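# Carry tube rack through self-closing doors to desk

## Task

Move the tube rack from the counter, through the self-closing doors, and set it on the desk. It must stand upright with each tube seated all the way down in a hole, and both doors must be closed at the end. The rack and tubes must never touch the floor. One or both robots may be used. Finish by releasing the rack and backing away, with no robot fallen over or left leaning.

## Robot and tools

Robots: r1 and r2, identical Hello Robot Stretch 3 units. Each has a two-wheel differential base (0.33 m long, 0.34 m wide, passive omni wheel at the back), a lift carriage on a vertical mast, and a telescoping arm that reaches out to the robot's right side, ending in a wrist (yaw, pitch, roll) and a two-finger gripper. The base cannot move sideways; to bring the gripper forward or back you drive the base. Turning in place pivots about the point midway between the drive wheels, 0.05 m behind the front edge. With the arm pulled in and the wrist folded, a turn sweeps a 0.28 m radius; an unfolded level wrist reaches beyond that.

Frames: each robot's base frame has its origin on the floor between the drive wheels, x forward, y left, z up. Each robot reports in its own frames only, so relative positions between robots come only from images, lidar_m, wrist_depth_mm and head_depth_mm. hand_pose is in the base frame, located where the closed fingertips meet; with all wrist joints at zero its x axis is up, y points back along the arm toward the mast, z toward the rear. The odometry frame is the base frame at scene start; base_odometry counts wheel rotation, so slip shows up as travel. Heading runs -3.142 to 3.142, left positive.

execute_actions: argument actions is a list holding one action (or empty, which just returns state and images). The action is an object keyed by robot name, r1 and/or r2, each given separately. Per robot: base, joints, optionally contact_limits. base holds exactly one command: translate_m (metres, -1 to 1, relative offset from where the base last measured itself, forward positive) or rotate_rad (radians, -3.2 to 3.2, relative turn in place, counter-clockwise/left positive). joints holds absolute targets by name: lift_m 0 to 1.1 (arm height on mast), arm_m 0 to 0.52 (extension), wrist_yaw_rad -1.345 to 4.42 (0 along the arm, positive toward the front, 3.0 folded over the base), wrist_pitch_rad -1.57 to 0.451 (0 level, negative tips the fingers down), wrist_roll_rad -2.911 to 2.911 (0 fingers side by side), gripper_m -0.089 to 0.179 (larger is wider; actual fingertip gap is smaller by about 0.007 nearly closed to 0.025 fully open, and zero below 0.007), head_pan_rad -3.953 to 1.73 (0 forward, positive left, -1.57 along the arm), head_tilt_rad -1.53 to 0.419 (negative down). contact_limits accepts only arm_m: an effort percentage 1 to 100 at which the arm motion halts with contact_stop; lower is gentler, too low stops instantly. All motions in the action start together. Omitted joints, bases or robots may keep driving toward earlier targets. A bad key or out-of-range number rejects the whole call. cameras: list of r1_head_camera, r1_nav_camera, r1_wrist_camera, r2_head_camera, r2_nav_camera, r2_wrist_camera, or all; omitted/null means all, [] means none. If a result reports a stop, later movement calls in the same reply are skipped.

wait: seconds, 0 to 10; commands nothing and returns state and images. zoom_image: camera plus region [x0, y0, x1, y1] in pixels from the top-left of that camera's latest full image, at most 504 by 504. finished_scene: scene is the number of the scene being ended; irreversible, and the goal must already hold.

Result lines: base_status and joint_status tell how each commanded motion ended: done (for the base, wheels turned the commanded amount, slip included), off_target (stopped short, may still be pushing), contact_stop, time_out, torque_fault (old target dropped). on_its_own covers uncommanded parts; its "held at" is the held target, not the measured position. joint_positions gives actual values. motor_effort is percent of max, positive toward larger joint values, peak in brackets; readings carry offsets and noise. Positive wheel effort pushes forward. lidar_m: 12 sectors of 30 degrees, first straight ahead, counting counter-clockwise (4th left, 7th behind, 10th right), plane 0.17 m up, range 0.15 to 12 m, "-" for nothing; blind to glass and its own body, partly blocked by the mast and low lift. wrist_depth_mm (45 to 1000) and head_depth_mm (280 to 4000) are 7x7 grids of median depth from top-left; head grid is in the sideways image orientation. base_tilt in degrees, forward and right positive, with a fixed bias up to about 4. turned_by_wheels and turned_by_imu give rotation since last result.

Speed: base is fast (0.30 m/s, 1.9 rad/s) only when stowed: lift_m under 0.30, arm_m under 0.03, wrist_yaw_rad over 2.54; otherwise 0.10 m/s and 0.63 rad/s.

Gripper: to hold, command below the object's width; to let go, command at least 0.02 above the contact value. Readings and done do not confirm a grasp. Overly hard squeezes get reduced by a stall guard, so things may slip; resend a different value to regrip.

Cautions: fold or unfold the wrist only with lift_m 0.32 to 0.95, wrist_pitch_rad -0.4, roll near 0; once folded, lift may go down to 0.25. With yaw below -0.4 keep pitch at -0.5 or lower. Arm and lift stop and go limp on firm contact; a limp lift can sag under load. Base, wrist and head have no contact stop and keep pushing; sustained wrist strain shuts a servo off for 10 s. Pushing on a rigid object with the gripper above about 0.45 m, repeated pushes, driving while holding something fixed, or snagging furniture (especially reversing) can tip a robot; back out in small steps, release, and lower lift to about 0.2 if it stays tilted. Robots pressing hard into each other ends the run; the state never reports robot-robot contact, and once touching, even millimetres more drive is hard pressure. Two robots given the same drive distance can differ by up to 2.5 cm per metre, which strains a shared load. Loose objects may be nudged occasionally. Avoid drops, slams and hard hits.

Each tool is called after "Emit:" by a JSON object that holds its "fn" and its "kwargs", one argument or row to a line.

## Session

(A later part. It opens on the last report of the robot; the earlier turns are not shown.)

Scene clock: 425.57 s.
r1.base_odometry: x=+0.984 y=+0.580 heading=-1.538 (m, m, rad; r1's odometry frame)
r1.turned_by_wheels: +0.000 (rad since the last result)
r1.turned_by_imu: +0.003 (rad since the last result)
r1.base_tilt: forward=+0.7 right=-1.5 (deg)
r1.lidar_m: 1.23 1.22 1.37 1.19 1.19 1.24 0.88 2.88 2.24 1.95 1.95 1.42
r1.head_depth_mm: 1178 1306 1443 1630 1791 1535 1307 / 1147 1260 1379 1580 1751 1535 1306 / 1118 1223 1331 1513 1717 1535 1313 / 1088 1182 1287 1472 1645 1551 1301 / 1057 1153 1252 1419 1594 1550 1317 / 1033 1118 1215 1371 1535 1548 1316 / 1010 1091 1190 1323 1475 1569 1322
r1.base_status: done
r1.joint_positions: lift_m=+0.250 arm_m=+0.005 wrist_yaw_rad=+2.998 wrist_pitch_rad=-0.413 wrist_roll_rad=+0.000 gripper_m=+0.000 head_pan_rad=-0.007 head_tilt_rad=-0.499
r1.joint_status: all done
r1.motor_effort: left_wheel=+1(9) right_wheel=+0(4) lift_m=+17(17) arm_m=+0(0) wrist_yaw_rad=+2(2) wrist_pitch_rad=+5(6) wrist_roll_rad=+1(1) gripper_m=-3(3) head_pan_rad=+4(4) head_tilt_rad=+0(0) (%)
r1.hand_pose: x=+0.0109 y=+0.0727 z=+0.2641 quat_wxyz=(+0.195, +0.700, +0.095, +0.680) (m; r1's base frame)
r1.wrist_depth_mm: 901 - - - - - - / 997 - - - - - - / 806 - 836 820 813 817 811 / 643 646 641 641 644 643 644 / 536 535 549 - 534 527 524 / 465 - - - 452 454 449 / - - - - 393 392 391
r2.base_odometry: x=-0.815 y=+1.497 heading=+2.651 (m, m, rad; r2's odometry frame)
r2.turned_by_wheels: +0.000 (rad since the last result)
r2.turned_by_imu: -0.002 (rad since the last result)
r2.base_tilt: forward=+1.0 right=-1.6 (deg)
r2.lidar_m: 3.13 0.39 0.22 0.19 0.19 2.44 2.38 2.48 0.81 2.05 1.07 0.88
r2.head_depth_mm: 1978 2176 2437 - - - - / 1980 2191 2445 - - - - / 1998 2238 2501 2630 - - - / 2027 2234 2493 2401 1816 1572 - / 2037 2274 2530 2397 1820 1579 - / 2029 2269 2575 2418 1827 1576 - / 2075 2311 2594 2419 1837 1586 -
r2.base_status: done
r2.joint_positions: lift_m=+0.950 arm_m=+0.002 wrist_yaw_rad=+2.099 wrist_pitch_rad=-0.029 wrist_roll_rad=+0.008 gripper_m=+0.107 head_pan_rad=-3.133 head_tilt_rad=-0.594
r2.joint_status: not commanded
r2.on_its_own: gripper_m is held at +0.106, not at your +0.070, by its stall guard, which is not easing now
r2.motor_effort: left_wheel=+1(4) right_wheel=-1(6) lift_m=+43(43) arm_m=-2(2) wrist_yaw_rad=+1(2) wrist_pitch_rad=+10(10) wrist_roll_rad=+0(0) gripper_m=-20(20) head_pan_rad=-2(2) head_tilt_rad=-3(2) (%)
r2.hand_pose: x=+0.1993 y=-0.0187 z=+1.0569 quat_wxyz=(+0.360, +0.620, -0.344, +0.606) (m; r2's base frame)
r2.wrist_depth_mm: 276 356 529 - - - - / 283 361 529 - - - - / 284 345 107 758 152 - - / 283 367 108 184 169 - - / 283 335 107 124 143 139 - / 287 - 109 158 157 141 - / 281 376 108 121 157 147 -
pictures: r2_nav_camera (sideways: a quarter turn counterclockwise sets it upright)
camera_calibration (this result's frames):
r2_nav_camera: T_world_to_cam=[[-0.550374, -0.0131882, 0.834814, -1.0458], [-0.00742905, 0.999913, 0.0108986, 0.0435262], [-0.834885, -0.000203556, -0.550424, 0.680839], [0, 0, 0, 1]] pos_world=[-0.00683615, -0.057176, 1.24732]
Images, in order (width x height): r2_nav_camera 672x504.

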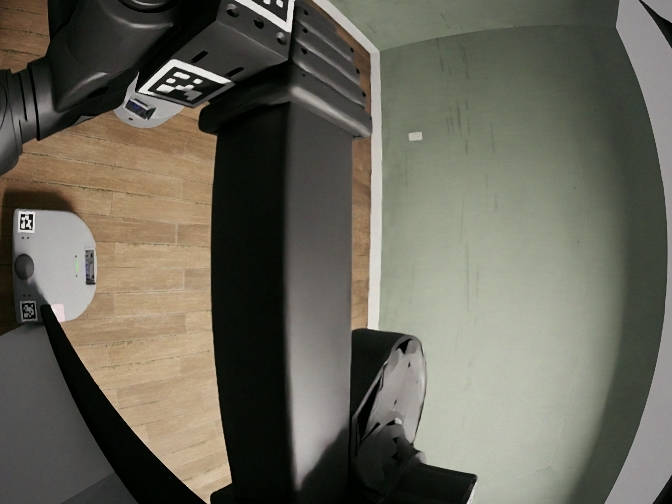

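Emit:
{"fn": "execute_actions", "kwargs": {
  "actions": [
    {"r2":{"base":{"translate_m":-0.2},"joints":{"head_pan_rad":-0.8,"head_tilt_rad":-0.7}},"r1":{"base":{"rotate_rad":2.6}}}
  ],
  "cameras": ["r2_nav_camera","r1_nav_camera"]
}}

Scene clock: 436.47 s.
r1.base_odometry: x=+0.984 y=+0.580 heading=+1.062 (m, m, rad; r1's odometry frame)
r1.turned_by_wheels: +2.600 (rad since the last result)
r1.turned_by_imu: +2.583 (rad since the last result)
r1.base_tilt: forward=+0.9 right=-1.4 (deg)
r1.lidar_m: 1.13 0.80 2.88 2.28 1.95 1.95 1.43 1.23 1.23 1.39 1.19 1.19
r1.head_depth_mm: 3363 3712 3310 2387 1858 1531 1296 / 3057 3436 3376 2390 1878 1529 1295 / 2688 3001 3211 2422 1886 1534 1300 / 2411 2679 2909 2277 1898 1539 1313 / 1430 1512 1592 1711 1763 1552 1315 / 1169 1204 1273 1339 1415 1458 1323 / 984 1001 1023 1098 1177 1464 1160
r1.base_status: done
r1.joint_positions: lift_m=+0.250 arm_m=+0.005 wrist_yaw_rad=+2.998 wrist_pitch_rad=-0.413 wrist_roll_rad=+0.000 gripper_m=+0.000 head_pan_rad=-0.007 head_tilt_rad=-0.499
r1.joint_status: not commanded
r1.motor_effort: left_wheel=-2(9) right_wheel=+2(9) lift_m=+17(17) arm_m=+0(0) wrist_yaw_rad=+2(2) wrist_pitch_rad=+5(5) wrist_roll_rad=+1(1) gripper_m=-2(2) head_pan_rad=+4(4) head_tilt_rad=+0(0) (%)
r1.hand_pose: x=+0.0109 y=+0.0727 z=+0.2641 quat_wxyz=(+0.195, +0.700, +0.095, +0.680) (m; r1's base frame)
r1.wrist_depth_mm: - - - - - - - / - - - - - 773 637 / 815 - 835 814 813 737 562 / 652 649 648 648 645 640 590 / 527 530 551 - 528 534 524 / 467 - - - 456 451 449 / - - - - 393 392 389
r2.base_odometry: x=-0.638 y=+1.402 heading=+2.651 (m, m, rad; r2's odometry frame)
r2.turned_by_wheels: +0.000 (rad since the last result)
r2.turned_by_imu: -0.001 (rad since the last result)
r2.base_tilt: forward=+0.9 right=-1.6 (deg)
r2.lidar_m: 3.34 0.18 1.43 2.08 2.19 2.24 2.17 2.28 0.80 0.82 1.35 1.06
r2.head_depth_mm: 1466 1731 2097 2067 1640 1434 - / 1309 1518 1797 2005 1652 1455 - / 1180 1344 1565 1859 1653 1370 - / 1078 1210 1379 1606 1655 1371 - / 992 1102 1246 1423 1587 1372 1174 / 919 1010 1125 1278 1433 302 1165 / 848 947 1162 2022 1765 - -
r2.base_status: done
r2.joint_positions: lift_m=+0.950 arm_m=+0.002 wrist_yaw_rad=+2.095 wrist_pitch_rad=-0.031 wrist_roll_rad=+0.008 gripper_m=+0.107 head_pan_rad=-0.807 head_tilt_rad=-0.691
r2.joint_status: all done
r2.on_its_own: gripper_m is held at +0.106, not at your +0.070, by its stall guard, which is not easing now
r2.motor_effort: left_wheel=+1(5) right_wheel=+1(12) lift_m=+43(43) arm_m=-2(5) wrist_yaw_rad=+4(22) wrist_pitch_rad=+11(11) wrist_roll_rad=+0(0) gripper_m=-21(24) head_pan_rad=+2(29) head_tilt_rad=-3(13) (%)
r2.hand_pose: x=+0.1997 y=-0.0196 z=+1.0562 quat_wxyz=(+0.362, +0.620, -0.345, +0.605) (m; r2's base frame)
r2.wrist_depth_mm: - 158 238 683 - - - / - 162 240 549 - - - / - 166 107 391 153 - - / - 174 107 183 169 - - / - 181 107 123 144 140 - / - - 109 158 157 142 - / - 195 107 121 157 147 -
pictures: r1_nav_camera (sideways: a quarter turn counterclockwise sets it upright), r2_nav_camera (sideways: a quarter turn counterclockwise sets it upright)
camera_calibration (this result's frames):
r1_nav_camera: T_world_to_cam=[[0.508042, -0.0586776, 0.859331, -1.07657], [-0.0612548, -0.997612, -0.0319056, 0.0892258], [0.859152, -0.0364287, -0.510423, 0.614958], [0, 0, 0, 1]] pos_world=[0.0240653, 0.0482444, 1.24186]
r2_nav_camera: T_world_to_cam=[[0.441223, -0.448292, 0.777403, -0.977005], [-0.722072, -0.691732, 0.0109298, 0.0478463], [0.532855, -0.566164, -0.628907, 0.774597], [0, 0, 0, 1]] pos_world=[0.0528779, 0.0336617, 1.24615]
Images, in order (width x height): r1_nav_camera 672x504, r2_nav_camera 672x504.

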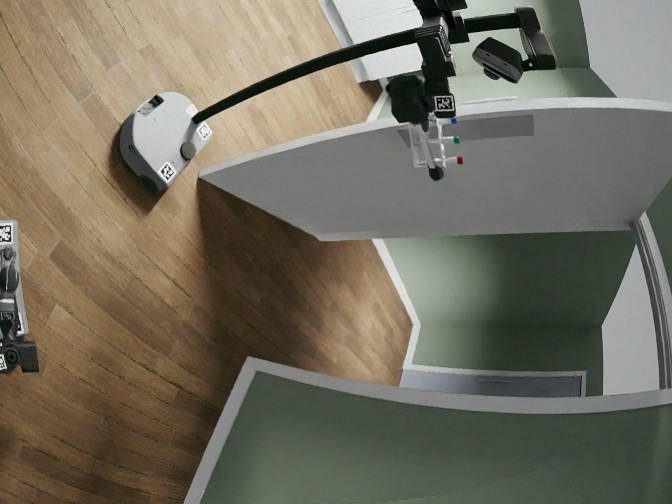

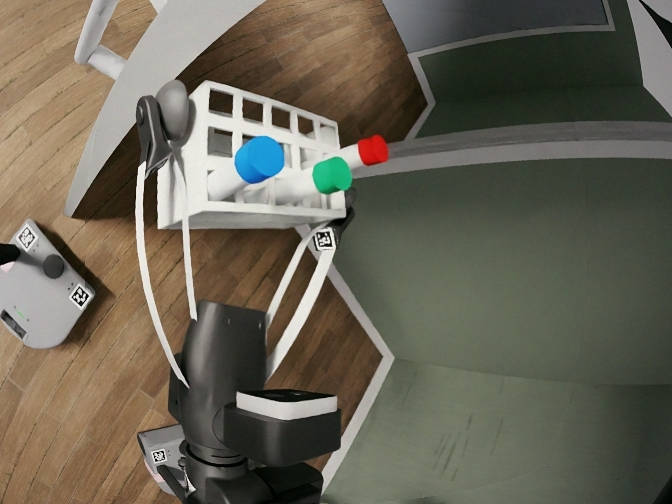

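Emit:
{"fn": "execute_actions", "kwargs": {
  "actions": [
    {"r1":{"base":{"rotate_rad":-0.12}}}
  ],
  "cameras": []
}}

Emit:
{"fn": "execute_actions", "kwargs": {
  "actions": [
    {"r1":{"base":{"translate_m":0.55}}}
  ],
  "cameras": ["r1_nav_camera"]
}}

Scene clock: 442.37 s.
r1.base_odometry: x=+0.984 y=+0.580 heading=+0.942 (m, m, rad; r1's odometry frame)
r1.turned_by_wheels: -0.120 (rad since the last result)
r1.turned_by_imu: -0.120 (rad since the last result)
r1.base_tilt: forward=+0.7 right=-1.6 (deg)
r1.lidar_m: 1.39 0.80 2.87 2.46 1.97 1.95 1.56 1.24 1.23 1.33 1.20 1.19
r1.head_depth_mm: 3238 3411 3009 1391 1517 1517 1301 / 3440 3635 3329 2436 1875 1527 1313 / 3257 3608 3395 2443 1892 1551 1314 / 2858 3090 3196 2455 1908 1571 1306 / 2543 2704 2969 2366 1893 1566 1315 / 1567 1605 1636 1688 1739 1567 1316 / 1245 1275 1291 1327 1360 1400 1324
r1.base_status: done
r1.joint_positions: lift_m=+0.250 arm_m=+0.005 wrist_yaw_rad=+2.998 wrist_pitch_rad=-0.413 wrist_roll_rad=+0.000 gripper_m=+0.000 head_pan_rad=-0.007 head_tilt_rad=-0.499
r1.joint_status: not commanded
r1.motor_effort: left_wheel=+2(8) right_wheel=-2(3) lift_m=+17(17) arm_m=-1(0) wrist_yaw_rad=+2(2) wrist_pitch_rad=+6(5) wrist_roll_rad=+1(1) gripper_m=-3(2) head_pan_rad=+5(5) head_tilt_rad=+0(0) (%)
r1.hand_pose: x=+0.0109 y=+0.0727 z=+0.2641 quat_wxyz=(+0.195, +0.700, +0.095, +0.680) (m; r1's base frame)
r1.wrist_depth_mm: - - - - - - - / - - - - - 678 639 / 810 - 814 824 820 662 578 / 641 646 647 648 636 647 612 / 532 530 548 - 534 533 532 / 469 - - - 448 447 454 / - - - - 392 395 395
r2.base_odometry: x=-0.638 y=+1.402 heading=+2.651 (m, m, rad; r2's odometry frame)
r2.turned_by_wheels: +0.000 (rad since the last result)
r2.turned_by_imu: +0.000 (rad since the last result)
r2.base_tilt: forward=+1.0 right=-1.8 (deg)
r2.lidar_m: 3.33 0.18 1.43 2.08 2.20 2.25 2.18 2.28 0.80 0.82 1.34 1.06
r2.head_depth_mm: 1472 1736 2114 2075 1650 1439 - / 1314 1513 1783 2003 1651 1456 - / 1183 1351 1568 1852 1663 1372 - / 1079 1212 1377 1606 1653 1371 - / 991 1105 1239 1421 1581 1372 1170 / 917 1008 1124 1277 1423 302 1159 / 852 947 1164 2021 1765 - -
r2.base_status: not commanded
r2.joint_positions: lift_m=+0.950 arm_m=+0.002 wrist_yaw_rad=+2.096 wrist_pitch_rad=-0.031 wrist_roll_rad=+0.008 gripper_m=+0.107 head_pan_rad=-0.807 head_tilt_rad=-0.691
r2.joint_status: not commanded
r2.on_its_own: gripper_m is held at +0.106, not at your +0.070, by its stall guard, which is not easing now
r2.motor_effort: left_wheel=+0(0) right_wheel=+1(1) lift_m=+43(43) arm_m=-3(2) wrist_yaw_rad=+3(3) wrist_pitch_rad=+10(10) wrist_roll_rad=+0(0) gripper_m=-21(21) head_pan_rad=+3(3) head_tilt_rad=-3(4) (%)
r2.hand_pose: x=+0.1997 y=-0.0195 z=+1.0562 quat_wxyz=(+0.362, +0.620, -0.345, +0.605) (m; r2's base frame)
r2.wrist_depth_mm: - 158 236 676 - - - / - 164 240 685 - - - / - 167 107 385 152 - - / - 173 107 186 169 - - / - 180 106 127 144 140 - / - - 109 158 157 142 - / - 196 107 121 158 148 -
pictures: none
No camera images: the call's "cameras" was empty. Leave "cameras" out to get every camera's image.

Scene clock: 445.77 s.
r1.base_odometry: x=+1.307 y=+1.025 heading=+0.942 (m, m, rad; r1's odometry frame)
r1.turned_by_wheels: +0.000 (rad since the last result)
r1.turned_by_imu: +0.005 (rad since the last result)
r1.base_tilt: forward=+0.8 right=-1.6 (deg)
r1.lidar_m: 1.13 0.61 0.49 0.48 2.41 2.38 1.97 1.58 1.56 0.95 0.76 0.74
r1.head_depth_mm: 2850 3064 3202 2377 1872 1519 1292 / 2942 3242 3335 2386 1872 1537 1305 / 2650 2920 3059 2425 1874 1540 1297 / 2326 2507 2783 2436 1892 1543 1315 / 2068 2215 2391 2397 1910 1555 1321 / 1857 1975 1318 1383 1402 1449 1321 / 1017 1029 1048 1072 1108 1138 1168
r1.base_status: done
r1.joint_positions: lift_m=+0.250 arm_m=+0.005 wrist_yaw_rad=+2.998 wrist_pitch_rad=-0.413 wrist_roll_rad=+0.000 gripper_m=+0.000 head_pan_rad=-0.007 head_tilt_rad=-0.499
r1.joint_status: not commanded
r1.motor_effort: left_wheel=+1(10) right_wheel=-1(2) lift_m=+17(17) arm_m=-1(0) wrist_yaw_rad=+1(2) wrist_pitch_rad=+5(5) wrist_roll_rad=+1(1) gripper_m=-2(1) head_pan_rad=+4(5) head_tilt_rad=-1(1) (%)
r1.hand_pose: x=+0.0109 y=+0.0727 z=+0.2641 quat_wxyz=(+0.195, +0.700, +0.095, +0.680) (m; r1's base frame)
r1.wrist_depth_mm: - - - - - 513 505 / - - 692 650 979 560 559 / 818 - 517 511 728 611 617 / 647 644 569 547 649 640 642 / 535 534 555 - 529 527 528 / 466 - - - 449 455 452 / - - - - 395 393 392
r2.base_odometry: x=-0.638 y=+1.402 heading=+2.651 (m, m, rad; r2's odometry frame)
r2.turned_by_wheels: +0.000 (rad since the last result)
r2.turned_by_imu: +0.000 (rad since the last result)
r2.base_tilt: forward=+1.0 right=-1.7 (deg)
r2.lidar_m: 3.34 0.18 1.43 2.07 2.19 2.24 2.18 2.29 2.10 0.39 0.49 1.06
r2.head_depth_mm: 1473 1734 2097 2079 1649 925 - / 1319 1509 1793 1996 1653 1008 - / 1190 1347 1558 1861 1661 1368 - / 1081 1207 1386 1608 1654 1370 - / 991 1106 1243 1416 1592 1376 1175 / 919 1013 1124 1283 1421 302 1163 / 851 949 1164 2023 1772 - -
r2.base_status: not commanded
r2.joint_positions: lift_m=+0.950 arm_m=+0.002 wrist_yaw_rad=+2.096 wrist_pitch_rad=-0.031 wrist_roll_rad=+0.008 gripper_m=+0.107 head_pan_rad=-0.807 head_tilt_rad=-0.691
r2.joint_status: not commanded
r2.on_its_own: gripper_m is held at +0.106, not at your +0.070, by its stall guard, which is not easing now
r2.motor_effort: left_wheel=+0(1) right_wheel=+2(2) lift_m=+43(43) arm_m=-3(2) wrist_yaw_rad=+4(2) wrist_pitch_rad=+11(11) wrist_roll_rad=+0(0) gripper_m=-22(21) head_pan_rad=+2(3) head_tilt_rad=-3(3) (%)
r2.hand_pose: x=+0.1997 y=-0.0195 z=+1.0562 quat_wxyz=(+0.362, +0.620, -0.345, +0.605) (m; r2's base frame)
r2.wrist_depth_mm: - 158 236 670 - - - / - 162 238 666 - - - / - 168 106 388 153 - - / - 173 107 186 168 - - / - 181 106 127 144 140 - / - - 108 158 157 142 - / - 195 108 122 157 148 -
pictures: r1_nav_camera (sideways: a quarter turn counterclockwise sets it upright)
camera_calibration (this result's frames):
r1_nav_camera: T_world_to_cam=[[0.508043, -0.0586709, 0.859331, -1.07657], [-0.0612416, -0.997613, -0.0319056, 0.0892257], [0.859152, -0.0364174, -0.510423, 0.614958], [0, 0, 0, 1]] pos_world=[0.0240647, 0.0482447, 1.24186]
Images, in order (width x height): r1_nav_camera 672x504.

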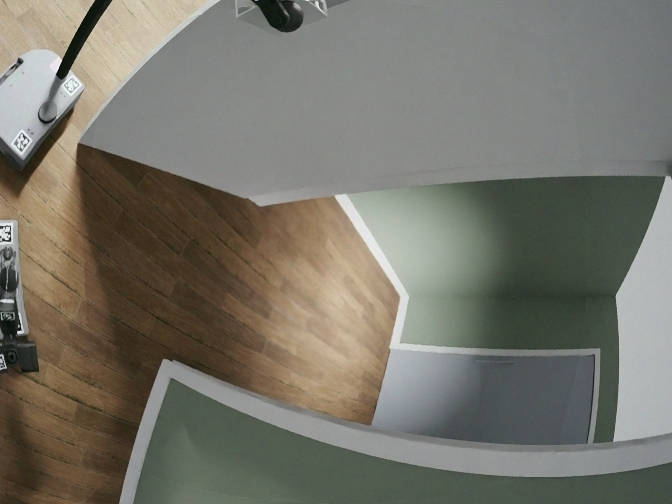

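Emit:
{"fn": "execute_actions", "kwargs": {
  "actions": [
    {"r1":{"base":{"rotate_rad":-0.1}}}
  ],
  "cameras": []
}}

Emit:
{"fn": "execute_actions", "kwargs": {
  "actions": [
    {"r1":{"base":{"translate_m":0.4}}}
  ],
  "cameras": ["r1_nav_camera"]
}}

Scene clock: 449.53 s.
r1.base_odometry: x=+1.307 y=+1.025 heading=+0.842 (m, m, rad; r1's odometry frame)
r1.turned_by_wheels: -0.100 (rad since the last result)
r1.turned_by_imu: -0.100 (rad since the last result)
r1.base_tilt: forward=+0.8 right=-1.5 (deg)
r1.lidar_m: 2.15 0.66 0.54 0.48 2.46 2.38 2.15 1.61 1.56 1.03 0.78 0.74
r1.head_depth_mm: 2688 2951 3208 2384 1866 1522 1245 / 2882 3145 3322 2414 1886 1538 1310 / 3009 3283 3358 2377 1898 1549 1310 / 2715 2958 3098 2436 1899 1553 1315 / 2369 2511 2740 2449 1902 1534 1317 / 2053 2198 2354 2390 1853 1569 1325 / 1858 1957 1298 1305 1304 1321 1264
r1.base_status: done
r1.joint_positions: lift_m=+0.250 arm_m=+0.005 wrist_yaw_rad=+2.998 wrist_pitch_rad=-0.413 wrist_roll_rad=+0.000 gripper_m=+0.000 head_pan_rad=-0.007 head_tilt_rad=-0.499
r1.joint_status: not commanded
r1.motor_effort: left_wheel=+1(8) right_wheel=-1(4) lift_m=+17(17) arm_m=+0(1) wrist_yaw_rad=+2(2) wrist_pitch_rad=+5(6) wrist_roll_rad=+1(1) gripper_m=-3(3) head_pan_rad=+5(4) head_tilt_rad=-1(1) (%)
r1.hand_pose: x=+0.0109 y=+0.0727 z=+0.2641 quat_wxyz=(+0.195, +0.700, +0.095, +0.680) (m; r1's base frame)
r1.wrist_depth_mm: - - - - 546 538 541 / - - 649 684 602 583 606 / 816 - 494 570 659 661 676 / 649 646 525 608 635 642 642 / 531 534 549 - 530 530 526 / 464 - - - 453 452 452 / - - - - 393 394 394
r2.base_odometry: x=-0.638 y=+1.402 heading=+2.651 (m, m, rad; r2's odometry frame)
r2.turned_by_wheels: +0.000 (rad since the last result)
r2.turned_by_imu: +0.000 (rad since the last result)
r2.base_tilt: forward=+0.9 right=-1.7 (deg)
r2.lidar_m: 3.33 0.18 1.43 2.08 2.20 2.24 2.18 2.28 2.11 0.38 0.49 1.06
r2.head_depth_mm: 1473 1732 2100 2064 1640 927 - / 1305 1513 1786 2009 1651 1224 - / 1186 1353 1557 1855 1660 1368 - / 1081 1213 1377 1613 1657 1375 - / 991 1105 1242 1414 1591 1374 1173 / 914 1009 1125 1282 1428 302 1162 / 850 946 1161 2035 1762 - -
r2.base_status: not commanded
r2.joint_positions: lift_m=+0.950 arm_m=+0.002 wrist_yaw_rad=+2.096 wrist_pitch_rad=-0.031 wrist_roll_rad=+0.008 gripper_m=+0.107 head_pan_rad=-0.807 head_tilt_rad=-0.691
r2.joint_status: not commanded
r2.on_its_own: gripper_m is held at +0.106, not at your +0.070, by its stall guard, which is not easing now
r2.motor_effort: left_wheel=+0(1) right_wheel=+1(1) lift_m=+43(43) arm_m=-2(2) wrist_yaw_rad=+4(4) wrist_pitch_rad=+11(10) wrist_roll_rad=+0(0) gripper_m=-21(21) head_pan_rad=+2(2) head_tilt_rad=-3(3) (%)
r2.hand_pose: x=+0.1997 y=-0.0195 z=+1.0562 quat_wxyz=(+0.362, +0.620, -0.345, +0.605) (m; r2's base frame)
r2.wrist_depth_mm: - 158 238 681 - - - / - 163 237 680 - - - / - 167 107 385 153 - - / - 174 107 187 169 - - / - 181 107 127 144 140 - / - - 109 157 156 143 - / - 195 108 121 157 149 -
pictures: none
No camera images: the call's "cameras" was empty. Leave "cameras" out to get every camera's image.

Scene clock: 452.53 s.
r1.base_odometry: x=+1.574 y=+1.324 heading=+0.842 (m, m, rad; r1's odometry frame)
r1.turned_by_wheels: +0.000 (rad since the last result)
r1.turned_by_imu: +0.003 (rad since the last result)
r1.base_tilt: forward=+0.7 right=-1.5 (deg)
r1.lidar_m: 1.84 0.60 0.47 0.47 0.50 2.72 2.42 1.82 1.42 0.57 0.43 2.75
r1.head_depth_mm: 2435 2619 2858 2394 1871 1535 1305 / 2559 2736 2973 2408 1883 1536 1292 / 2624 2840 3088 2411 1856 1548 1309 / 2340 2517 2759 2431 1874 1554 1314 / 2037 2159 2348 2414 1895 1557 1318 / 1787 1897 2028 2135 1924 1568 1321 / 1597 1673 1779 1895 1865 1199 1224
r1.base_status: done
r1.joint_positions: lift_m=+0.250 arm_m=+0.005 wrist_yaw_rad=+2.998 wrist_pitch_rad=-0.413 wrist_roll_rad=+0.000 gripper_m=+0.000 head_pan_rad=-0.007 head_tilt_rad=-0.499
r1.joint_status: not commanded
r1.motor_effort: left_wheel=+1(9) right_wheel=-1(6) lift_m=+18(18) arm_m=+0(1) wrist_yaw_rad=+1(1) wrist_pitch_rad=+6(5) wrist_roll_rad=+1(1) gripper_m=-3(2) head_pan_rad=+5(4) head_tilt_rad=-1(0) (%)
r1.hand_pose: x=+0.0109 y=+0.0727 z=+0.2641 quat_wxyz=(+0.195, +0.700, +0.095, +0.680) (m; r1's base frame)
r1.wrist_depth_mm: - - 468 474 480 493 502 / 654 - 514 518 528 540 559 / 504 - 560 573 591 602 625 / 504 593 619 615 624 641 641 / 509 528 550 - 534 527 526 / 465 - - - 452 449 451 / - - - - 394 394 392
r2.base_odometry: x=-0.638 y=+1.402 heading=+2.651 (m, m, rad; r2's odometry frame)
r2.turned_by_wheels: +0.000 (rad since the last result)
r2.turned_by_imu: +0.000 (rad since the last result)
r2.base_tilt: forward=+1.0 right=-1.6 (deg)
r2.lidar_m: 3.33 0.18 1.43 2.08 2.20 2.25 2.18 2.28 2.10 2.04 1.35 0.45
r2.head_depth_mm: 1464 1736 2097 2076 1646 1444 - / 1310 1513 1794 1993 1651 1456 - / 1180 1341 1551 1854 1654 1366 - / 1081 1209 1382 1605 1658 869 - / 993 1105 1240 1419 1541 809 1001 / 918 1008 1113 536 555 303 1076 / 418 377 419 1945 1775 - -
r2.base_status: not commanded
r2.joint_positions: lift_m=+0.950 arm_m=+0.002 wrist_yaw_rad=+2.096 wrist_pitch_rad=-0.031 wrist_roll_rad=+0.008 gripper_m=+0.107 head_pan_rad=-0.807 head_tilt_rad=-0.691
r2.joint_status: not commanded
r2.on_its_own: gripper_m is held at +0.106, not at your +0.070, by its stall guard, which is not easing now
r2.motor_effort: left_wheel=+1(1) right_wheel=+1(1) lift_m=+43(43) arm_m=-2(1) wrist_yaw_rad=+4(3) wrist_pitch_rad=+10(10) wrist_roll_rad=+0(0) gripper_m=-21(21) head_pan_rad=+3(1) head_tilt_rad=-3(4) (%)
r2.hand_pose: x=+0.1997 y=-0.0195 z=+1.0562 quat_wxyz=(+0.362, +0.620, -0.345, +0.605) (m; r2's base frame)
r2.wrist_depth_mm: - 157 239 688 - - - / - 163 238 679 - - - / - 166 106 389 153 - - / - 175 107 186 168 - - / - 180 107 127 144 140 - / - - 108 158 156 142 280 / - 196 108 121 157 148 -
pictures: r1_nav_camera (sideways: a quarter turn counterclockwise sets it upright)
camera_calibration (this result's frames):
r1_nav_camera: T_world_to_cam=[[0.508043, -0.0586677, 0.859331, -1.07657], [-0.0612353, -0.997613, -0.0319056, 0.0892257], [0.859152, -0.036412, -0.510423, 0.614958], [0, 0, 0, 1]] pos_world=[0.0240644, 0.0482448, 1.24186]
Images, in order (width x height): r1_nav_camera 672x504.

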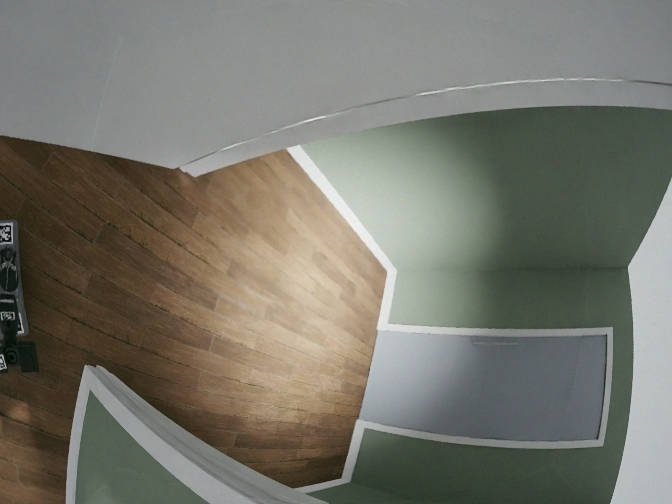

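In the doorway. Continue, heading toward door 2's left part.

Emit:
{"fn": "execute_actions", "kwargs": {
  "actions": [
    {"r1":{"base":{"translate_m":0.35}}}
  ],
  "cameras": []
}}

Emit:
{"fn": "execute_actions", "kwargs": {
  "actions": [
    {"r1":{"base":{"rotate_rad":-0.45}}}
  ],
  "cameras": []
}}

Emit:
{"fn": "execute_actions", "kwargs": {
  "actions": [
    {"r1":{"base":{"translate_m":1.0}}}
  ],
  "cameras": ["r1_nav_camera","r2_nav_camera"]
}}

Scene clock: 457.63 s.
r1.base_odometry: x=+1.807 y=+1.585 heading=+0.842 (m, m, rad; r1's odometry frame)
r1.turned_by_wheels: +0.000 (rad since the last result)
r1.turned_by_imu: +0.002 (rad since the last result)
r1.base_tilt: forward=+0.9 right=-1.6 (deg)
r1.lidar_m: 1.58 0.54 0.43 0.43 0.46 0.68 2.67 2.01 0.36 0.36 1.37 2.46
r1.head_depth_mm: 2177 2351 2542 2364 1859 1517 1294 / 2274 2491 2713 2395 1878 1537 1306 / 2309 2501 2780 2377 1882 1534 1302 / 1998 2153 2364 2343 1901 1540 1315 / 1728 1845 1998 2165 1921 1544 1336 / 1520 1603 1736 1855 1845 1551 1322 / 1365 1426 1515 1629 1725 1573 1331
r1.base_status: done
r1.joint_positions: lift_m=+0.250 arm_m=+0.005 wrist_yaw_rad=+2.998 wrist_pitch_rad=-0.413 wrist_roll_rad=+0.000 gripper_m=+0.000 head_pan_rad=-0.007 head_tilt_rad=-0.499
r1.joint_status: not commanded
r1.motor_effort: left_wheel=+1(9) right_wheel=+0(3) lift_m=+17(17) arm_m=-1(1) wrist_yaw_rad=+2(1) wrist_pitch_rad=+5(5) wrist_roll_rad=+1(1) gripper_m=-2(2) head_pan_rad=+4(4) head_tilt_rad=-1(1) (%)
r1.hand_pose: x=+0.0109 y=+0.0727 z=+0.2641 quat_wxyz=(+0.195, +0.700, +0.095, +0.680) (m; r1's base frame)
r1.wrist_depth_mm: 415 - 431 443 443 456 467 / 459 - 471 481 492 497 511 / 498 - 516 536 541 566 742 / 555 571 579 586 597 615 619 / 538 533 552 - 530 534 533 / 465 - - - 454 453 456 / - - - - 393 393 393
r2.base_odometry: x=-0.638 y=+1.402 heading=+2.651 (m, m, rad; r2's odometry frame)
r2.turned_by_wheels: +0.000 (rad since the last result)
r2.turned_by_imu: +0.000 (rad since the last result)
r2.base_tilt: forward=+1.0 right=-1.7 (deg)
r2.lidar_m: 0.71 0.18 1.43 2.08 2.20 2.24 2.18 2.29 2.10 2.04 1.35 1.06
r2.head_depth_mm: 1467 1732 2092 2079 1655 1430 - / 1307 1520 1789 1999 1643 1457 - / 1188 1349 1562 1851 1654 1371 - / 1074 1219 1388 1613 1647 1370 - / 991 1103 1242 1420 1591 1375 1172 / 916 1009 1126 1273 1431 302 1151 / 851 947 1161 2030 1162 - -
r2.base_status: not commanded
r2.joint_positions: lift_m=+0.950 arm_m=+0.002 wrist_yaw_rad=+2.096 wrist_pitch_rad=-0.031 wrist_roll_rad=+0.008 gripper_m=+0.107 head_pan_rad=-0.807 head_tilt_rad=-0.691
r2.joint_status: not commanded
r2.on_its_own: gripper_m is held at +0.106, not at your +0.070, by its stall guard, which is not easing now
r2.motor_effort: left_wheel=+0(0) right_wheel=+2(1) lift_m=+43(43) arm_m=-2(3) wrist_yaw_rad=+3(2) wrist_pitch_rad=+11(10) wrist_roll_rad=+0(0) gripper_m=-21(20) head_pan_rad=+3(3) head_tilt_rad=-3(3) (%)
r2.hand_pose: x=+0.1997 y=-0.0195 z=+1.0562 quat_wxyz=(+0.362, +0.620, -0.345, +0.605) (m; r2's base frame)
r2.wrist_depth_mm: - 158 237 673 - 607 - / - 163 238 683 - - - / - 166 106 391 153 - - / - 173 107 185 169 - - / - 180 107 127 144 140 - / - - 108 157 157 142 - / - 195 107 121 157 149 -
pictures: none
No camera images: the call's "cameras" was empty. Leave "cameras" out to get every camera's image.

Scene clock: 459.20 s.
r1.base_odometry: x=+1.807 y=+1.585 heading=+0.392 (m, m, rad; r1's odometry frame)
r1.turned_by_wheels: -0.450 (rad since the last result)
r1.turned_by_imu: -0.448 (rad since the last result)
r1.base_tilt: forward=+0.7 right=-1.5 (deg)
r1.lidar_m: 2.46 1.49 0.52 0.43 0.43 0.47 0.81 2.51 1.98 0.36 0.36 1.49
r1.head_depth_mm: 2107 2285 2536 2412 1867 1528 1297 / 2137 2334 2558 2419 1860 1538 1305 / 2135 2337 2577 2432 1873 1545 1307 / 2157 2328 2611 2440 1878 1542 1307 / 2162 2379 2650 2454 1898 1544 1320 / 2196 2396 2673 2468 1920 1558 1316 / 2234 2438 2687 2468 1918 1573 1316
r1.base_status: done
r1.joint_positions: lift_m=+0.250 arm_m=+0.005 wrist_yaw_rad=+2.998 wrist_pitch_rad=-0.413 wrist_roll_rad=+0.000 gripper_m=+0.000 head_pan_rad=-0.007 head_tilt_rad=-0.499
r1.joint_status: not commanded
r1.motor_effort: left_wheel=+2(8) right_wheel=-1(4) lift_m=+18(17) arm_m=-1(1) wrist_yaw_rad=+1(1) wrist_pitch_rad=+5(5) wrist_roll_rad=+1(1) gripper_m=-2(1) head_pan_rad=+4(4) head_tilt_rad=+0(1) (%)
r1.hand_pose: x=+0.0109 y=+0.0727 z=+0.2641 quat_wxyz=(+0.195, +0.700, +0.095, +0.680) (m; r1's base frame)
r1.wrist_depth_mm: 341 - 434 494 584 - - / 371 - 471 551 649 - - / 396 - 522 603 751 818 813 / 428 467 580 620 647 643 638 / 458 505 550 - 523 525 531 / 470 - - - 451 453 451 / - - - - 392 394 392
r2.base_odometry: x=-0.638 y=+1.402 heading=+2.651 (m, m, rad; r2's odometry frame)
r2.turned_by_wheels: +0.000 (rad since the last result)
r2.turned_by_imu: +0.000 (rad since the last result)
r2.base_tilt: forward=+0.9 right=-1.7 (deg)
r2.lidar_m: 0.76 0.18 1.43 2.08 2.19 2.24 2.18 2.29 2.11 2.04 1.35 1.05
r2.head_depth_mm: 1470 1727 2091 2071 1645 1436 - / 1311 1510 1791 2020 1644 1457 - / 1184 1349 1556 1858 1658 1373 - / 1080 1208 1390 1607 1658 1374 - / 990 1102 1243 1423 1591 1376 1172 / 922 1009 1125 1278 1421 302 1152 / 849 949 1160 2038 1783 - -
r2.base_status: not commanded
r2.joint_positions: lift_m=+0.950 arm_m=+0.002 wrist_yaw_rad=+2.096 wrist_pitch_rad=-0.031 wrist_roll_rad=+0.008 gripper_m=+0.107 head_pan_rad=-0.807 head_tilt_rad=-0.691
r2.joint_status: not commanded
r2.on_its_own: gripper_m is held at +0.106, not at your +0.070, by its stall guard, which is not easing now
r2.motor_effort: left_wheel=+0(0) right_wheel=+1(1) lift_m=+43(43) arm_m=-2(2) wrist_yaw_rad=+3(3) wrist_pitch_rad=+11(11) wrist_roll_rad=+0(0) gripper_m=-21(20) head_pan_rad=+2(2) head_tilt_rad=-3(4) (%)
r2.hand_pose: x=+0.1997 y=-0.0195 z=+1.0562 quat_wxyz=(+0.362, +0.620, -0.345, +0.605) (m; r2's base frame)
r2.wrist_depth_mm: - 158 237 672 - - - / - 164 239 692 - - - / - 166 106 388 153 - - / - 174 107 186 170 - - / - 181 107 127 144 140 - / - - 109 157 156 142 - / - 195 108 121 157 147 -
pictures: none
No camera images: the call's "cameras" was empty. Leave "cameras" out to get every camera's image.

Scene clock: 464.23 s.
r1.base_odometry: x=+2.731 y=+1.967 heading=+0.392 (m, m, rad; r1's odometry frame)
r1.turned_by_wheels: +0.000 (rad since the last result)
r1.turned_by_imu: +0.009 (rad since the last result)
r1.base_tilt: forward=+0.9 right=-1.5 (deg)
r1.lidar_m: 1.46 1.33 1.06 1.04 0.96 0.88 1.36 0.88 1.06 1.04 1.13 1.48
r1.head_depth_mm: 1233 1340 1479 1653 1800 1537 1299 / 1251 1357 1494 1659 1836 1537 1307 / 1263 1373 1510 1694 1822 1546 1303 / 1271 1391 1531 1720 1842 1545 1321 / 1276 1411 1564 1735 1855 1543 1315 / 1293 1406 1571 1750 1880 1547 1320 / 1304 1424 1584 1770 1911 1567 1329
r1.base_status: done
r1.joint_positions: lift_m=+0.250 arm_m=+0.005 wrist_yaw_rad=+2.998 wrist_pitch_rad=-0.413 wrist_roll_rad=+0.000 gripper_m=+0.000 head_pan_rad=-0.007 head_tilt_rad=-0.499
r1.joint_status: not commanded
r1.motor_effort: left_wheel=+1(10) right_wheel=-1(2) lift_m=+17(17) arm_m=-1(1) wrist_yaw_rad=+1(2) wrist_pitch_rad=+5(5) wrist_roll_rad=+1(1) gripper_m=-3(2) head_pan_rad=+4(4) head_tilt_rad=+0(1) (%)
r1.hand_pose: x=+0.0109 y=+0.0727 z=+0.2641 quat_wxyz=(+0.195, +0.700, +0.095, +0.680) (m; r1's base frame)
r1.wrist_depth_mm: 947 - - - - - - / 965 - - - - - - / 818 - 804 822 802 827 821 / 643 651 648 633 644 634 640 / 532 532 557 - 529 536 536 / 462 - - - 451 451 453 / - - - - 391 390 395
r2.base_odometry: x=-0.638 y=+1.402 heading=+2.651 (m, m, rad; r2's odometry frame)
r2.turned_by_wheels: +0.000 (rad since the last result)
r2.turned_by_imu: +0.000 (rad since the last result)
r2.base_tilt: forward=+1.0 right=-1.7 (deg)
r2.lidar_m: 1.76 0.18 1.43 2.08 2.19 2.23 2.17 2.28 2.11 2.05 1.35 1.06
r2.head_depth_mm: 1473 1735 2081 2080 1642 1436 - / 1311 1513 1796 1992 1654 1456 - / 1185 1344 1560 1858 1653 1369 - / 1080 1215 1385 1613 1657 1372 - / 993 1104 1238 1419 1594 1380 1175 / 915 1014 1122 1281 1424 302 1163 / 849 948 1165 2027 1774 - -
r2.base_status: not commanded
r2.joint_positions: lift_m=+0.950 arm_m=+0.002 wrist_yaw_rad=+2.096 wrist_pitch_rad=-0.031 wrist_roll_rad=+0.008 gripper_m=+0.107 head_pan_rad=-0.807 head_tilt_rad=-0.691
r2.joint_status: not commanded
r2.on_its_own: gripper_m is held at +0.106, not at your +0.070, by its stall guard, which is not easing now
r2.motor_effort: left_wheel=+1(0) right_wheel=+1(1) lift_m=+43(43) arm_m=-1(3) wrist_yaw_rad=+4(3) wrist_pitch_rad=+10(10) wrist_roll_rad=+0(0) gripper_m=-21(20) head_pan_rad=+3(2) head_tilt_rad=-3(3) (%)
r2.hand_pose: x=+0.1997 y=-0.0195 z=+1.0562 quat_wxyz=(+0.362, +0.620, -0.345, +0.605) (m; r2's base frame)
r2.wrist_depth_mm: - 159 237 680 - - - / - 163 239 685 - - - / - 167 106 387 153 - - / - 173 107 186 169 - - / - 181 107 127 144 140 - / - - 108 158 157 142 - / - 194 107 121 157 149 -
pictures: r1_nav_camera (sideways: a quarter turn counterclockwise sets it upright), r2_nav_camera (sideways: a quarter turn counterclockwise sets it upright)
camera_calibration (this result's frames):
r1_nav_camera: T_world_to_cam=[[0.508044, -0.0586632, 0.859331, -1.07657], [-0.0612264, -0.997614, -0.0319056, 0.0892257], [0.859153, -0.0364043, -0.510423, 0.614958], [0, 0, 0, 1]] pos_world=[0.0240639, 0.0482449, 1.24186]
r2_nav_camera: T_world_to_cam=[[0.441223, -0.448292, 0.777403, -0.977005], [-0.722072, -0.691732, 0.0109298, 0.0478463], [0.532855, -0.566164, -0.628907, 0.774597], [0, 0, 0, 1]] pos_world=[0.0528779, 0.0336616, 1.24615]
Images, in order (width x height): r1_nav_camera 672x504, r2_nav_camera 672x504.

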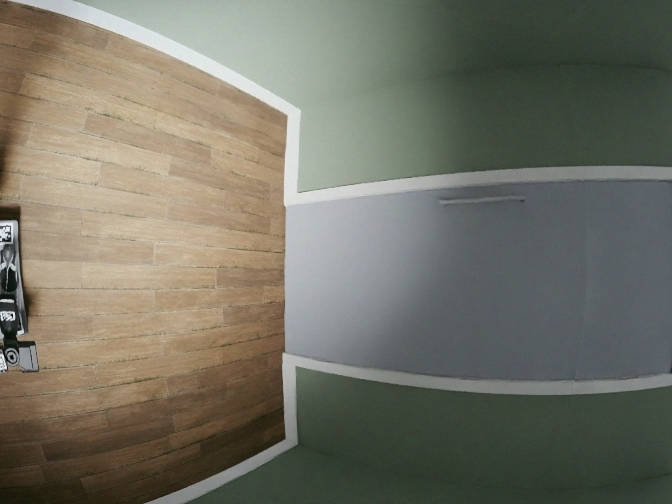

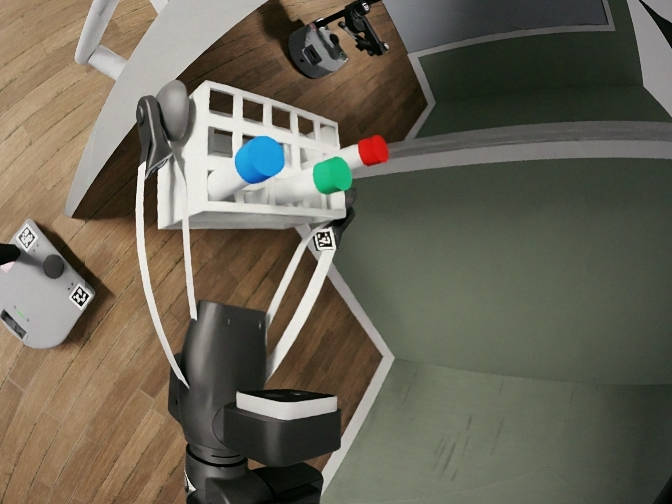

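Emit:
{"fn": "execute_actions", "kwargs": {
  "actions": [
    {"r1":{"base":{"translate_m":1.0}},"r2":{"base":{"rotate_rad":-0.2},"joints":{"head_pan_rad":0,"head_tilt_rad":-0.6}}}
  ],
  "cameras": ["r1_nav_camera","r2_nav_camera"]
}}

Emit:
{"fn": "execute_actions", "kwargs": {
  "actions": [
    {"r1":{"base":{"translate_m":0.3}},"r2":{"base":{"translate_m":0.4}}}
  ],
  "cameras": ["r1_nav_camera","r2_nav_camera"]
}}

Scene clock: 474.50 s.
r1.base_odometry: x=+3.655 y=+2.350 heading=+0.392 (m, m, rad; r1's odometry frame)
r1.turned_by_wheels: +0.000 (rad since the last result)
r1.turned_by_imu: +0.008 (rad since the last result)
r1.base_tilt: forward=+0.8 right=-1.6 (deg)
r1.lidar_m: 0.48 0.52 0.79 0.91 0.99 1.52 1.82 1.48 1.18 1.17 0.60 0.48
r1.head_depth_mm: 371 404 445 495 559 640 746 / 374 408 450 501 565 651 760 / 377 412 455 507 576 663 776 / 380 417 461 515 582 672 794 / 385 422 466 520 591 684 806 / 389 427 472 530 600 695 823 / 393 430 478 529 588 707 817
r1.base_status: done
r1.joint_positions: lift_m=+0.250 arm_m=+0.005 wrist_yaw_rad=+2.998 wrist_pitch_rad=-0.413 wrist_roll_rad=+0.000 gripper_m=+0.000 head_pan_rad=-0.007 head_tilt_rad=-0.499
r1.joint_status: not commanded
r1.motor_effort: left_wheel=+0(8) right_wheel=+1(4) lift_m=+17(17) arm_m=-1(1) wrist_yaw_rad=+2(2) wrist_pitch_rad=+5(5) wrist_roll_rad=+1(1) gripper_m=-3(2) head_pan_rad=+5(4) head_tilt_rad=+0(0) (%)
r1.hand_pose: x=+0.0109 y=+0.0727 z=+0.2641 quat_wxyz=(+0.195, +0.700, +0.095, +0.680) (m; r1's base frame)
r1.wrist_depth_mm: 865 - 888 893 917 788 545 / 957 - 955 960 963 803 554 / 827 - 813 809 816 741 550 / 643 642 637 636 646 640 539 / 528 530 549 - 537 532 512 / 464 - - - 447 453 451 / - - - - 391 394 394
r2.base_odometry: x=-0.638 y=+1.402 heading=+2.451 (m, m, rad; r2's odometry frame)
r2.turned_by_wheels: -0.200 (rad since the last result)
r2.turned_by_imu: -0.198 (rad since the last result)
r2.base_tilt: forward=+1.0 right=-1.6 (deg)
r2.lidar_m: 0.98 0.98 1.20 2.07 2.10 2.40 2.17 2.19 2.26 2.04 1.70 1.07
r2.head_depth_mm: 824 918 1028 1198 1382 - 1160 / 808 895 1013 1169 1274 - - / 808 897 1012 1149 1299 - - / 799 888 996 1128 1316 1449 - / 788 874 979 1113 1292 1427 - / 778 863 963 1095 1264 1413 1293 / 770 851 949 1074 1242 1387 1219
r2.base_status: done
r2.joint_positions: lift_m=+0.950 arm_m=+0.002 wrist_yaw_rad=+2.097 wrist_pitch_rad=-0.031 wrist_roll_rad=+0.008 gripper_m=+0.107 head_pan_rad=-0.007 head_tilt_rad=-0.606
r2.joint_status: all done
r2.on_its_own: gripper_m is held at +0.106, not at your +0.070, by its stall guard, which is not easing now
r2.motor_effort: left_wheel=+2(5) right_wheel=-3(6) lift_m=+43(43) arm_m=-2(2) wrist_yaw_rad=+2(2) wrist_pitch_rad=+10(11) wrist_roll_rad=+0(0) gripper_m=-21(21) head_pan_rad=+2(33) head_tilt_rad=+2(9) (%)
r2.hand_pose: x=+0.1994 y=-0.0191 z=+1.0562 quat_wxyz=(+0.361, +0.621, -0.344, +0.605) (m; r2's base frame)
r2.wrist_depth_mm: - - - 952 848 785 683 / - - - 963 881 797 718 / - - 107 - 153 795 726 / - - 107 186 168 838 740 / - - 107 127 143 140 757 / - - 109 157 157 141 781 / - - 108 121 156 148 838
pictures: r1_nav_camera (sideways: a quarter turn counterclockwise sets it upright), r2_nav_camera (sideways: a quarter turn counterclockwise sets it upright)
camera_calibration (this result's frames):
r1_nav_camera: T_world_to_cam=[[0.508044, -0.0586617, 0.859331, -1.07657], [-0.0612235, -0.997614, -0.0319056, 0.0892256], [0.859153, -0.0364018, -0.510423, 0.614958], [0, 0, 0, 1]] pos_world=[0.0240638, 0.048245, 1.24186]
r2_nav_camera: T_world_to_cam=[[0.560491, 0.00458244, 0.828148, -1.04389], [-0.00794207, -0.999909, 0.0109081, 0.0435172], [0.828122, -0.0126911, -0.560404, 0.683678], [0, 0, 0, 1]] pos_world=[0.0192651, 0.0569734, 1.24715]
Images, in order (width x height): r1_nav_camera 672x504, r2_nav_camera 672x504.

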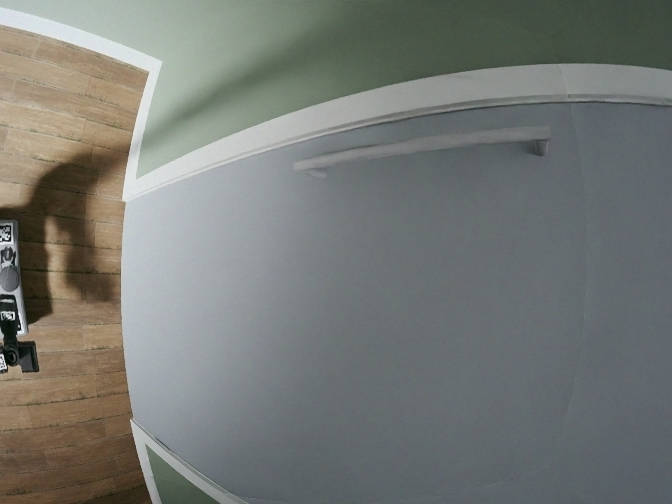

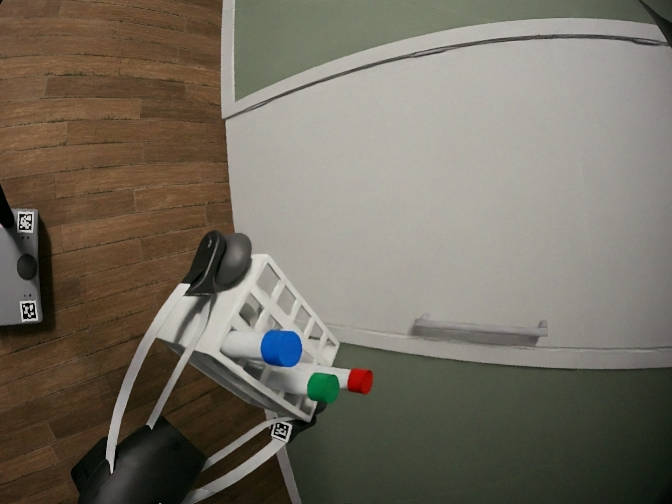

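Scene clock: 479.47 s.
r1.base_odometry: x=+3.932 y=+2.465 heading=+0.392 (m, m, rad; r1's odometry frame)
r1.turned_by_wheels: +0.000 (rad since the last result)
r1.turned_by_imu: +0.002 (rad since the last result)
r1.base_tilt: forward=+0.7 right=-1.4 (deg)
r1.lidar_m: 0.18 0.20 0.30 0.87 0.95 1.45 2.12 1.53 1.22 0.47 0.23 0.18
r1.head_depth_mm: - - - - - - - / - - - - - - - / - - - - - - - / - - - - - - - / - - - - - - - / - - - - - - - / - - - - - - -
r1.base_status: done
r1.joint_positions: lift_m=+0.250 arm_m=+0.005 wrist_yaw_rad=+2.998 wrist_pitch_rad=-0.413 wrist_roll_rad=+0.000 gripper_m=+0.000 head_pan_rad=-0.007 head_tilt_rad=-0.499
r1.joint_status: not commanded
r1.motor_effort: left_wheel=+0(8) right_wheel=+0(5) lift_m=+17(17) arm_m=-1(1) wrist_yaw_rad=+1(2) wrist_pitch_rad=+5(5) wrist_roll_rad=+1(1) gripper_m=-3(2) head_pan_rad=+5(5) head_tilt_rad=+0(1) (%)
r1.hand_pose: x=+0.0109 y=+0.0727 z=+0.2641 quat_wxyz=(+0.195, +0.700, +0.095, +0.680) (m; r1's base frame)
r1.wrist_depth_mm: 855 - 847 850 559 297 207 / 908 - 923 939 562 303 207 / 830 - 813 817 563 308 209 / 641 637 652 647 535 309 210 / 536 534 548 - 498 312 210 / 466 - - - 443 313 212 / - - - - 393 316 213
r2.base_odometry: x=-0.947 y=+1.657 heading=+2.451 (m, m, rad; r2's odometry frame)
r2.turned_by_wheels: +0.000 (rad since the last result)
r2.turned_by_imu: +0.002 (rad since the last result)
r2.base_tilt: forward=+1.0 right=-1.7 (deg)
r2.lidar_m: 0.58 0.59 0.72 1.41 2.15 2.69 2.57 2.59 2.18 1.98 1.01 0.64
r2.head_depth_mm: 477 526 576 655 785 - 1157 / 470 522 587 672 738 - - / 465 516 578 661 747 - - / 459 509 571 651 753 857 - / 453 502 563 639 741 859 - / 448 495 554 628 726 861 972 / 443 489 546 617 713 837 1018
r2.base_status: done
r2.joint_positions: lift_m=+0.950 arm_m=+0.002 wrist_yaw_rad=+2.097 wrist_pitch_rad=-0.031 wrist_roll_rad=+0.008 gripper_m=+0.107 head_pan_rad=-0.007 head_tilt_rad=-0.606
r2.joint_status: not commanded
r2.on_its_own: gripper_m is held at +0.106, not at your +0.070, by its stall guard, which is not easing now
r2.motor_effort: left_wheel=+1(4) right_wheel=-3(4) lift_m=+43(43) arm_m=-2(1) wrist_yaw_rad=+2(1) wrist_pitch_rad=+10(11) wrist_roll_rad=+0(0) gripper_m=-21(22) head_pan_rad=+3(2) head_tilt_rad=+2(2) (%)
r2.hand_pose: x=+0.1994 y=-0.0191 z=+1.0562 quat_wxyz=(+0.361, +0.621, -0.344, +0.605) (m; r2's base frame)
r2.wrist_depth_mm: 804 691 606 545 485 447 405 / 853 714 624 562 500 455 410 / 888 744 107 575 152 458 425 / 945 782 107 184 169 471 434 / 998 828 106 121 144 138 430 / - - 109 157 157 141 437 / - 908 107 121 157 147 476
pictures: r1_nav_camera (sideways: a quarter turn counterclockwise sets it upright), r2_nav_camera (sideways: a quarter turn counterclockwise sets it upright)
camera_calibration (this result's frames):
r1_nav_camera: T_world_to_cam=[[0.508044, -0.0586606, 0.859331, -1.07657], [-0.0612214, -0.997614, -0.0319056, 0.0892256], [0.859153, -0.0364, -0.510423, 0.614958], [0, 0, 0, 1]] pos_world=[0.0240637, 0.048245, 1.24186]
r2_nav_camera: T_world_to_cam=[[0.560338, 0.00462482, 0.828251, -1.04402], [-0.00787043, -0.99991, 0.0109079, 0.0435169], [0.828227, -0.0126308, -0.560251, 0.683478], [0, 0, 0, 1]] pos_world=[0.0192711, 0.0569743, 1.24715]
Images, in order (width x height): r1_nav_camera 672x504, r2_nav_camera 672x504.

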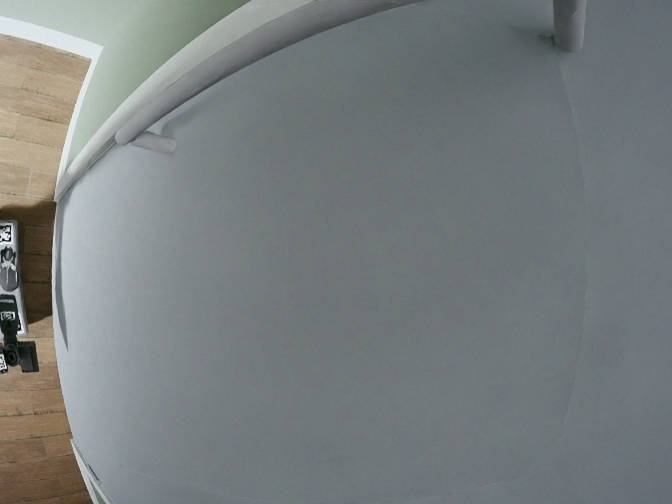

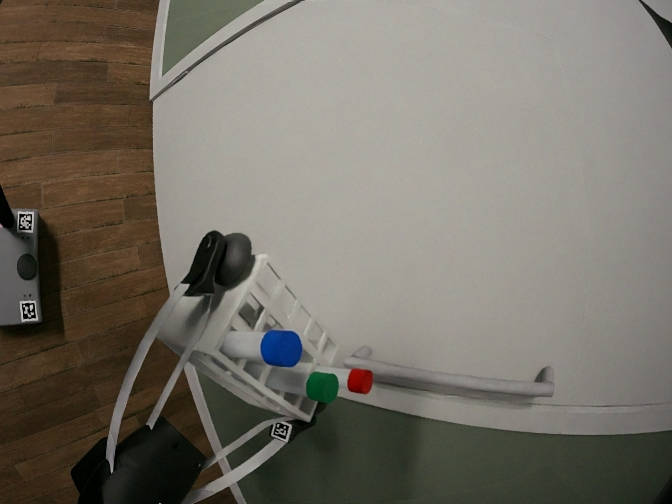

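Emit:
{"fn": "execute_actions", "kwargs": {
  "actions": [
    {"r1":{"base":{"translate_m":0.15}},"r2":{"base":{"translate_m":-0.7}}}
  ],
  "cameras": ["r1_nav_camera"]
}}

Scene clock: 492.83 s.
r1.base_odometry: x=+4.070 y=+2.522 heading=+0.393 (m, m, rad; r1's odometry frame)
r1.turned_by_wheels: +0.000 (rad since the last result)
r1.turned_by_imu: -0.157 (rad since the last result)
r1.base_tilt: forward=+0.7 right=-1.5 (deg)
r1.lidar_m: - - 0.15 0.20 0.88 1.19 2.17 1.78 1.28 0.24 0.15 -
r1.head_depth_mm: - - - - - - - / - - - - - - - / - - - - - - - / - - - - - - - / - - - - - - - / - - - - - - - / - - - - - - -
r1.base_status: done
r1.joint_positions: lift_m=+0.250 arm_m=+0.005 wrist_yaw_rad=+3.003 wrist_pitch_rad=-0.415 wrist_roll_rad=+0.001 gripper_m=+0.000 head_pan_rad=+0.011 head_tilt_rad=-0.495
r1.joint_status: not commanded
r1.motor_effort: left_wheel=+4(13) right_wheel=+2(26) lift_m=+19(20) arm_m=+0(1) wrist_yaw_rad=-2(14) wrist_pitch_rad=+6(6) wrist_roll_rad=+0(1) gripper_m=-2(3) head_pan_rad=-8(10) head_tilt_rad=-4(3) (%)
r1.hand_pose: x=+0.0098 y=+0.0727 z=+0.2636 quat_wxyz=(+0.194, +0.700, +0.098, +0.680) (m; r1's base frame)
r1.wrist_depth_mm: 752 - 812 276 132 84 62 / 815 - 881 309 137 86 63 / 817 - 815 338 142 89 64 / 639 640 639 368 149 91 65 / 537 531 553 - 155 93 67 / 465 - - - 148 96 68 / - - - - 193 99 70
r2.base_odometry: x=-0.407 y=+1.211 heading=+2.451 (m, m, rad; r2's odometry frame)
r2.turned_by_wheels: +0.000 (rad since the last result)
r2.turned_by_imu: -0.004 (rad since the last result)
r2.base_tilt: forward=+1.0 right=-1.6 (deg)
r2.lidar_m: 1.27 1.28 1.57 2.04 2.06 2.08 1.88 1.89 2.31 2.09 2.11 1.40
r2.head_depth_mm: 1098 1216 1372 1582 1739 - 1155 / 1068 1182 1350 1543 1702 - - / 1066 1188 1341 1522 1690 - - / 1049 1172 1315 1499 1687 1540 - / 1041 1154 1296 1475 1671 1490 - / 1030 1137 1268 1445 1636 1452 1293 / 1019 1123 1257 1412 1634 1448 1223
r2.base_status: done
r2.joint_positions: lift_m=+0.950 arm_m=+0.002 wrist_yaw_rad=+2.097 wrist_pitch_rad=-0.031 wrist_roll_rad=+0.008 gripper_m=+0.107 head_pan_rad=-0.007 head_tilt_rad=-0.606
r2.joint_status: not commanded
r2.on_its_own: gripper_m is held at +0.106, not at your +0.070, by its stall guard, which is not easing now
r2.motor_effort: left_wheel=+2(3) right_wheel=-2(7) lift_m=+43(43) arm_m=-2(2) wrist_yaw_rad=+3(2) wrist_pitch_rad=+10(11) wrist_roll_rad=+0(0) gripper_m=-21(20) head_pan_rad=+4(3) head_tilt_rad=+2(2) (%)
r2.hand_pose: x=+0.1994 y=-0.0191 z=+1.0562 quat_wxyz=(+0.361, +0.621, -0.344, +0.605) (m; r2's base frame)
r2.wrist_depth_mm: - - - - - - 942 / - - - - - - 933 / - - 107 - 153 - 957 / - - 107 184 170 - 989 / - - 106 121 144 139 - / - - 109 158 157 141 - / - - 107 121 157 148 -
pictures: r1_nav_camera (sideways: a quarter turn counterclockwise sets it upright)
camera_calibration (this result's frames):
r1_nav_camera: T_world_to_cam=[[0.505248, -0.0494658, 0.861556, -1.07945], [-0.0429509, -0.99856, -0.0321439, 0.0894245], [0.861905, -0.020764, -0.506645, 0.610025], [0, 0, 0, 1]] pos_world=[0.0234478, 0.0485663, 1.24195]
Images, in order (width x height): r1_nav_camera 672x504.

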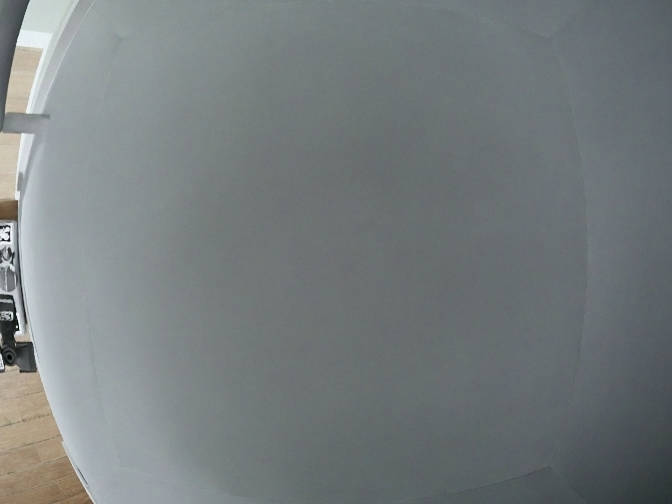

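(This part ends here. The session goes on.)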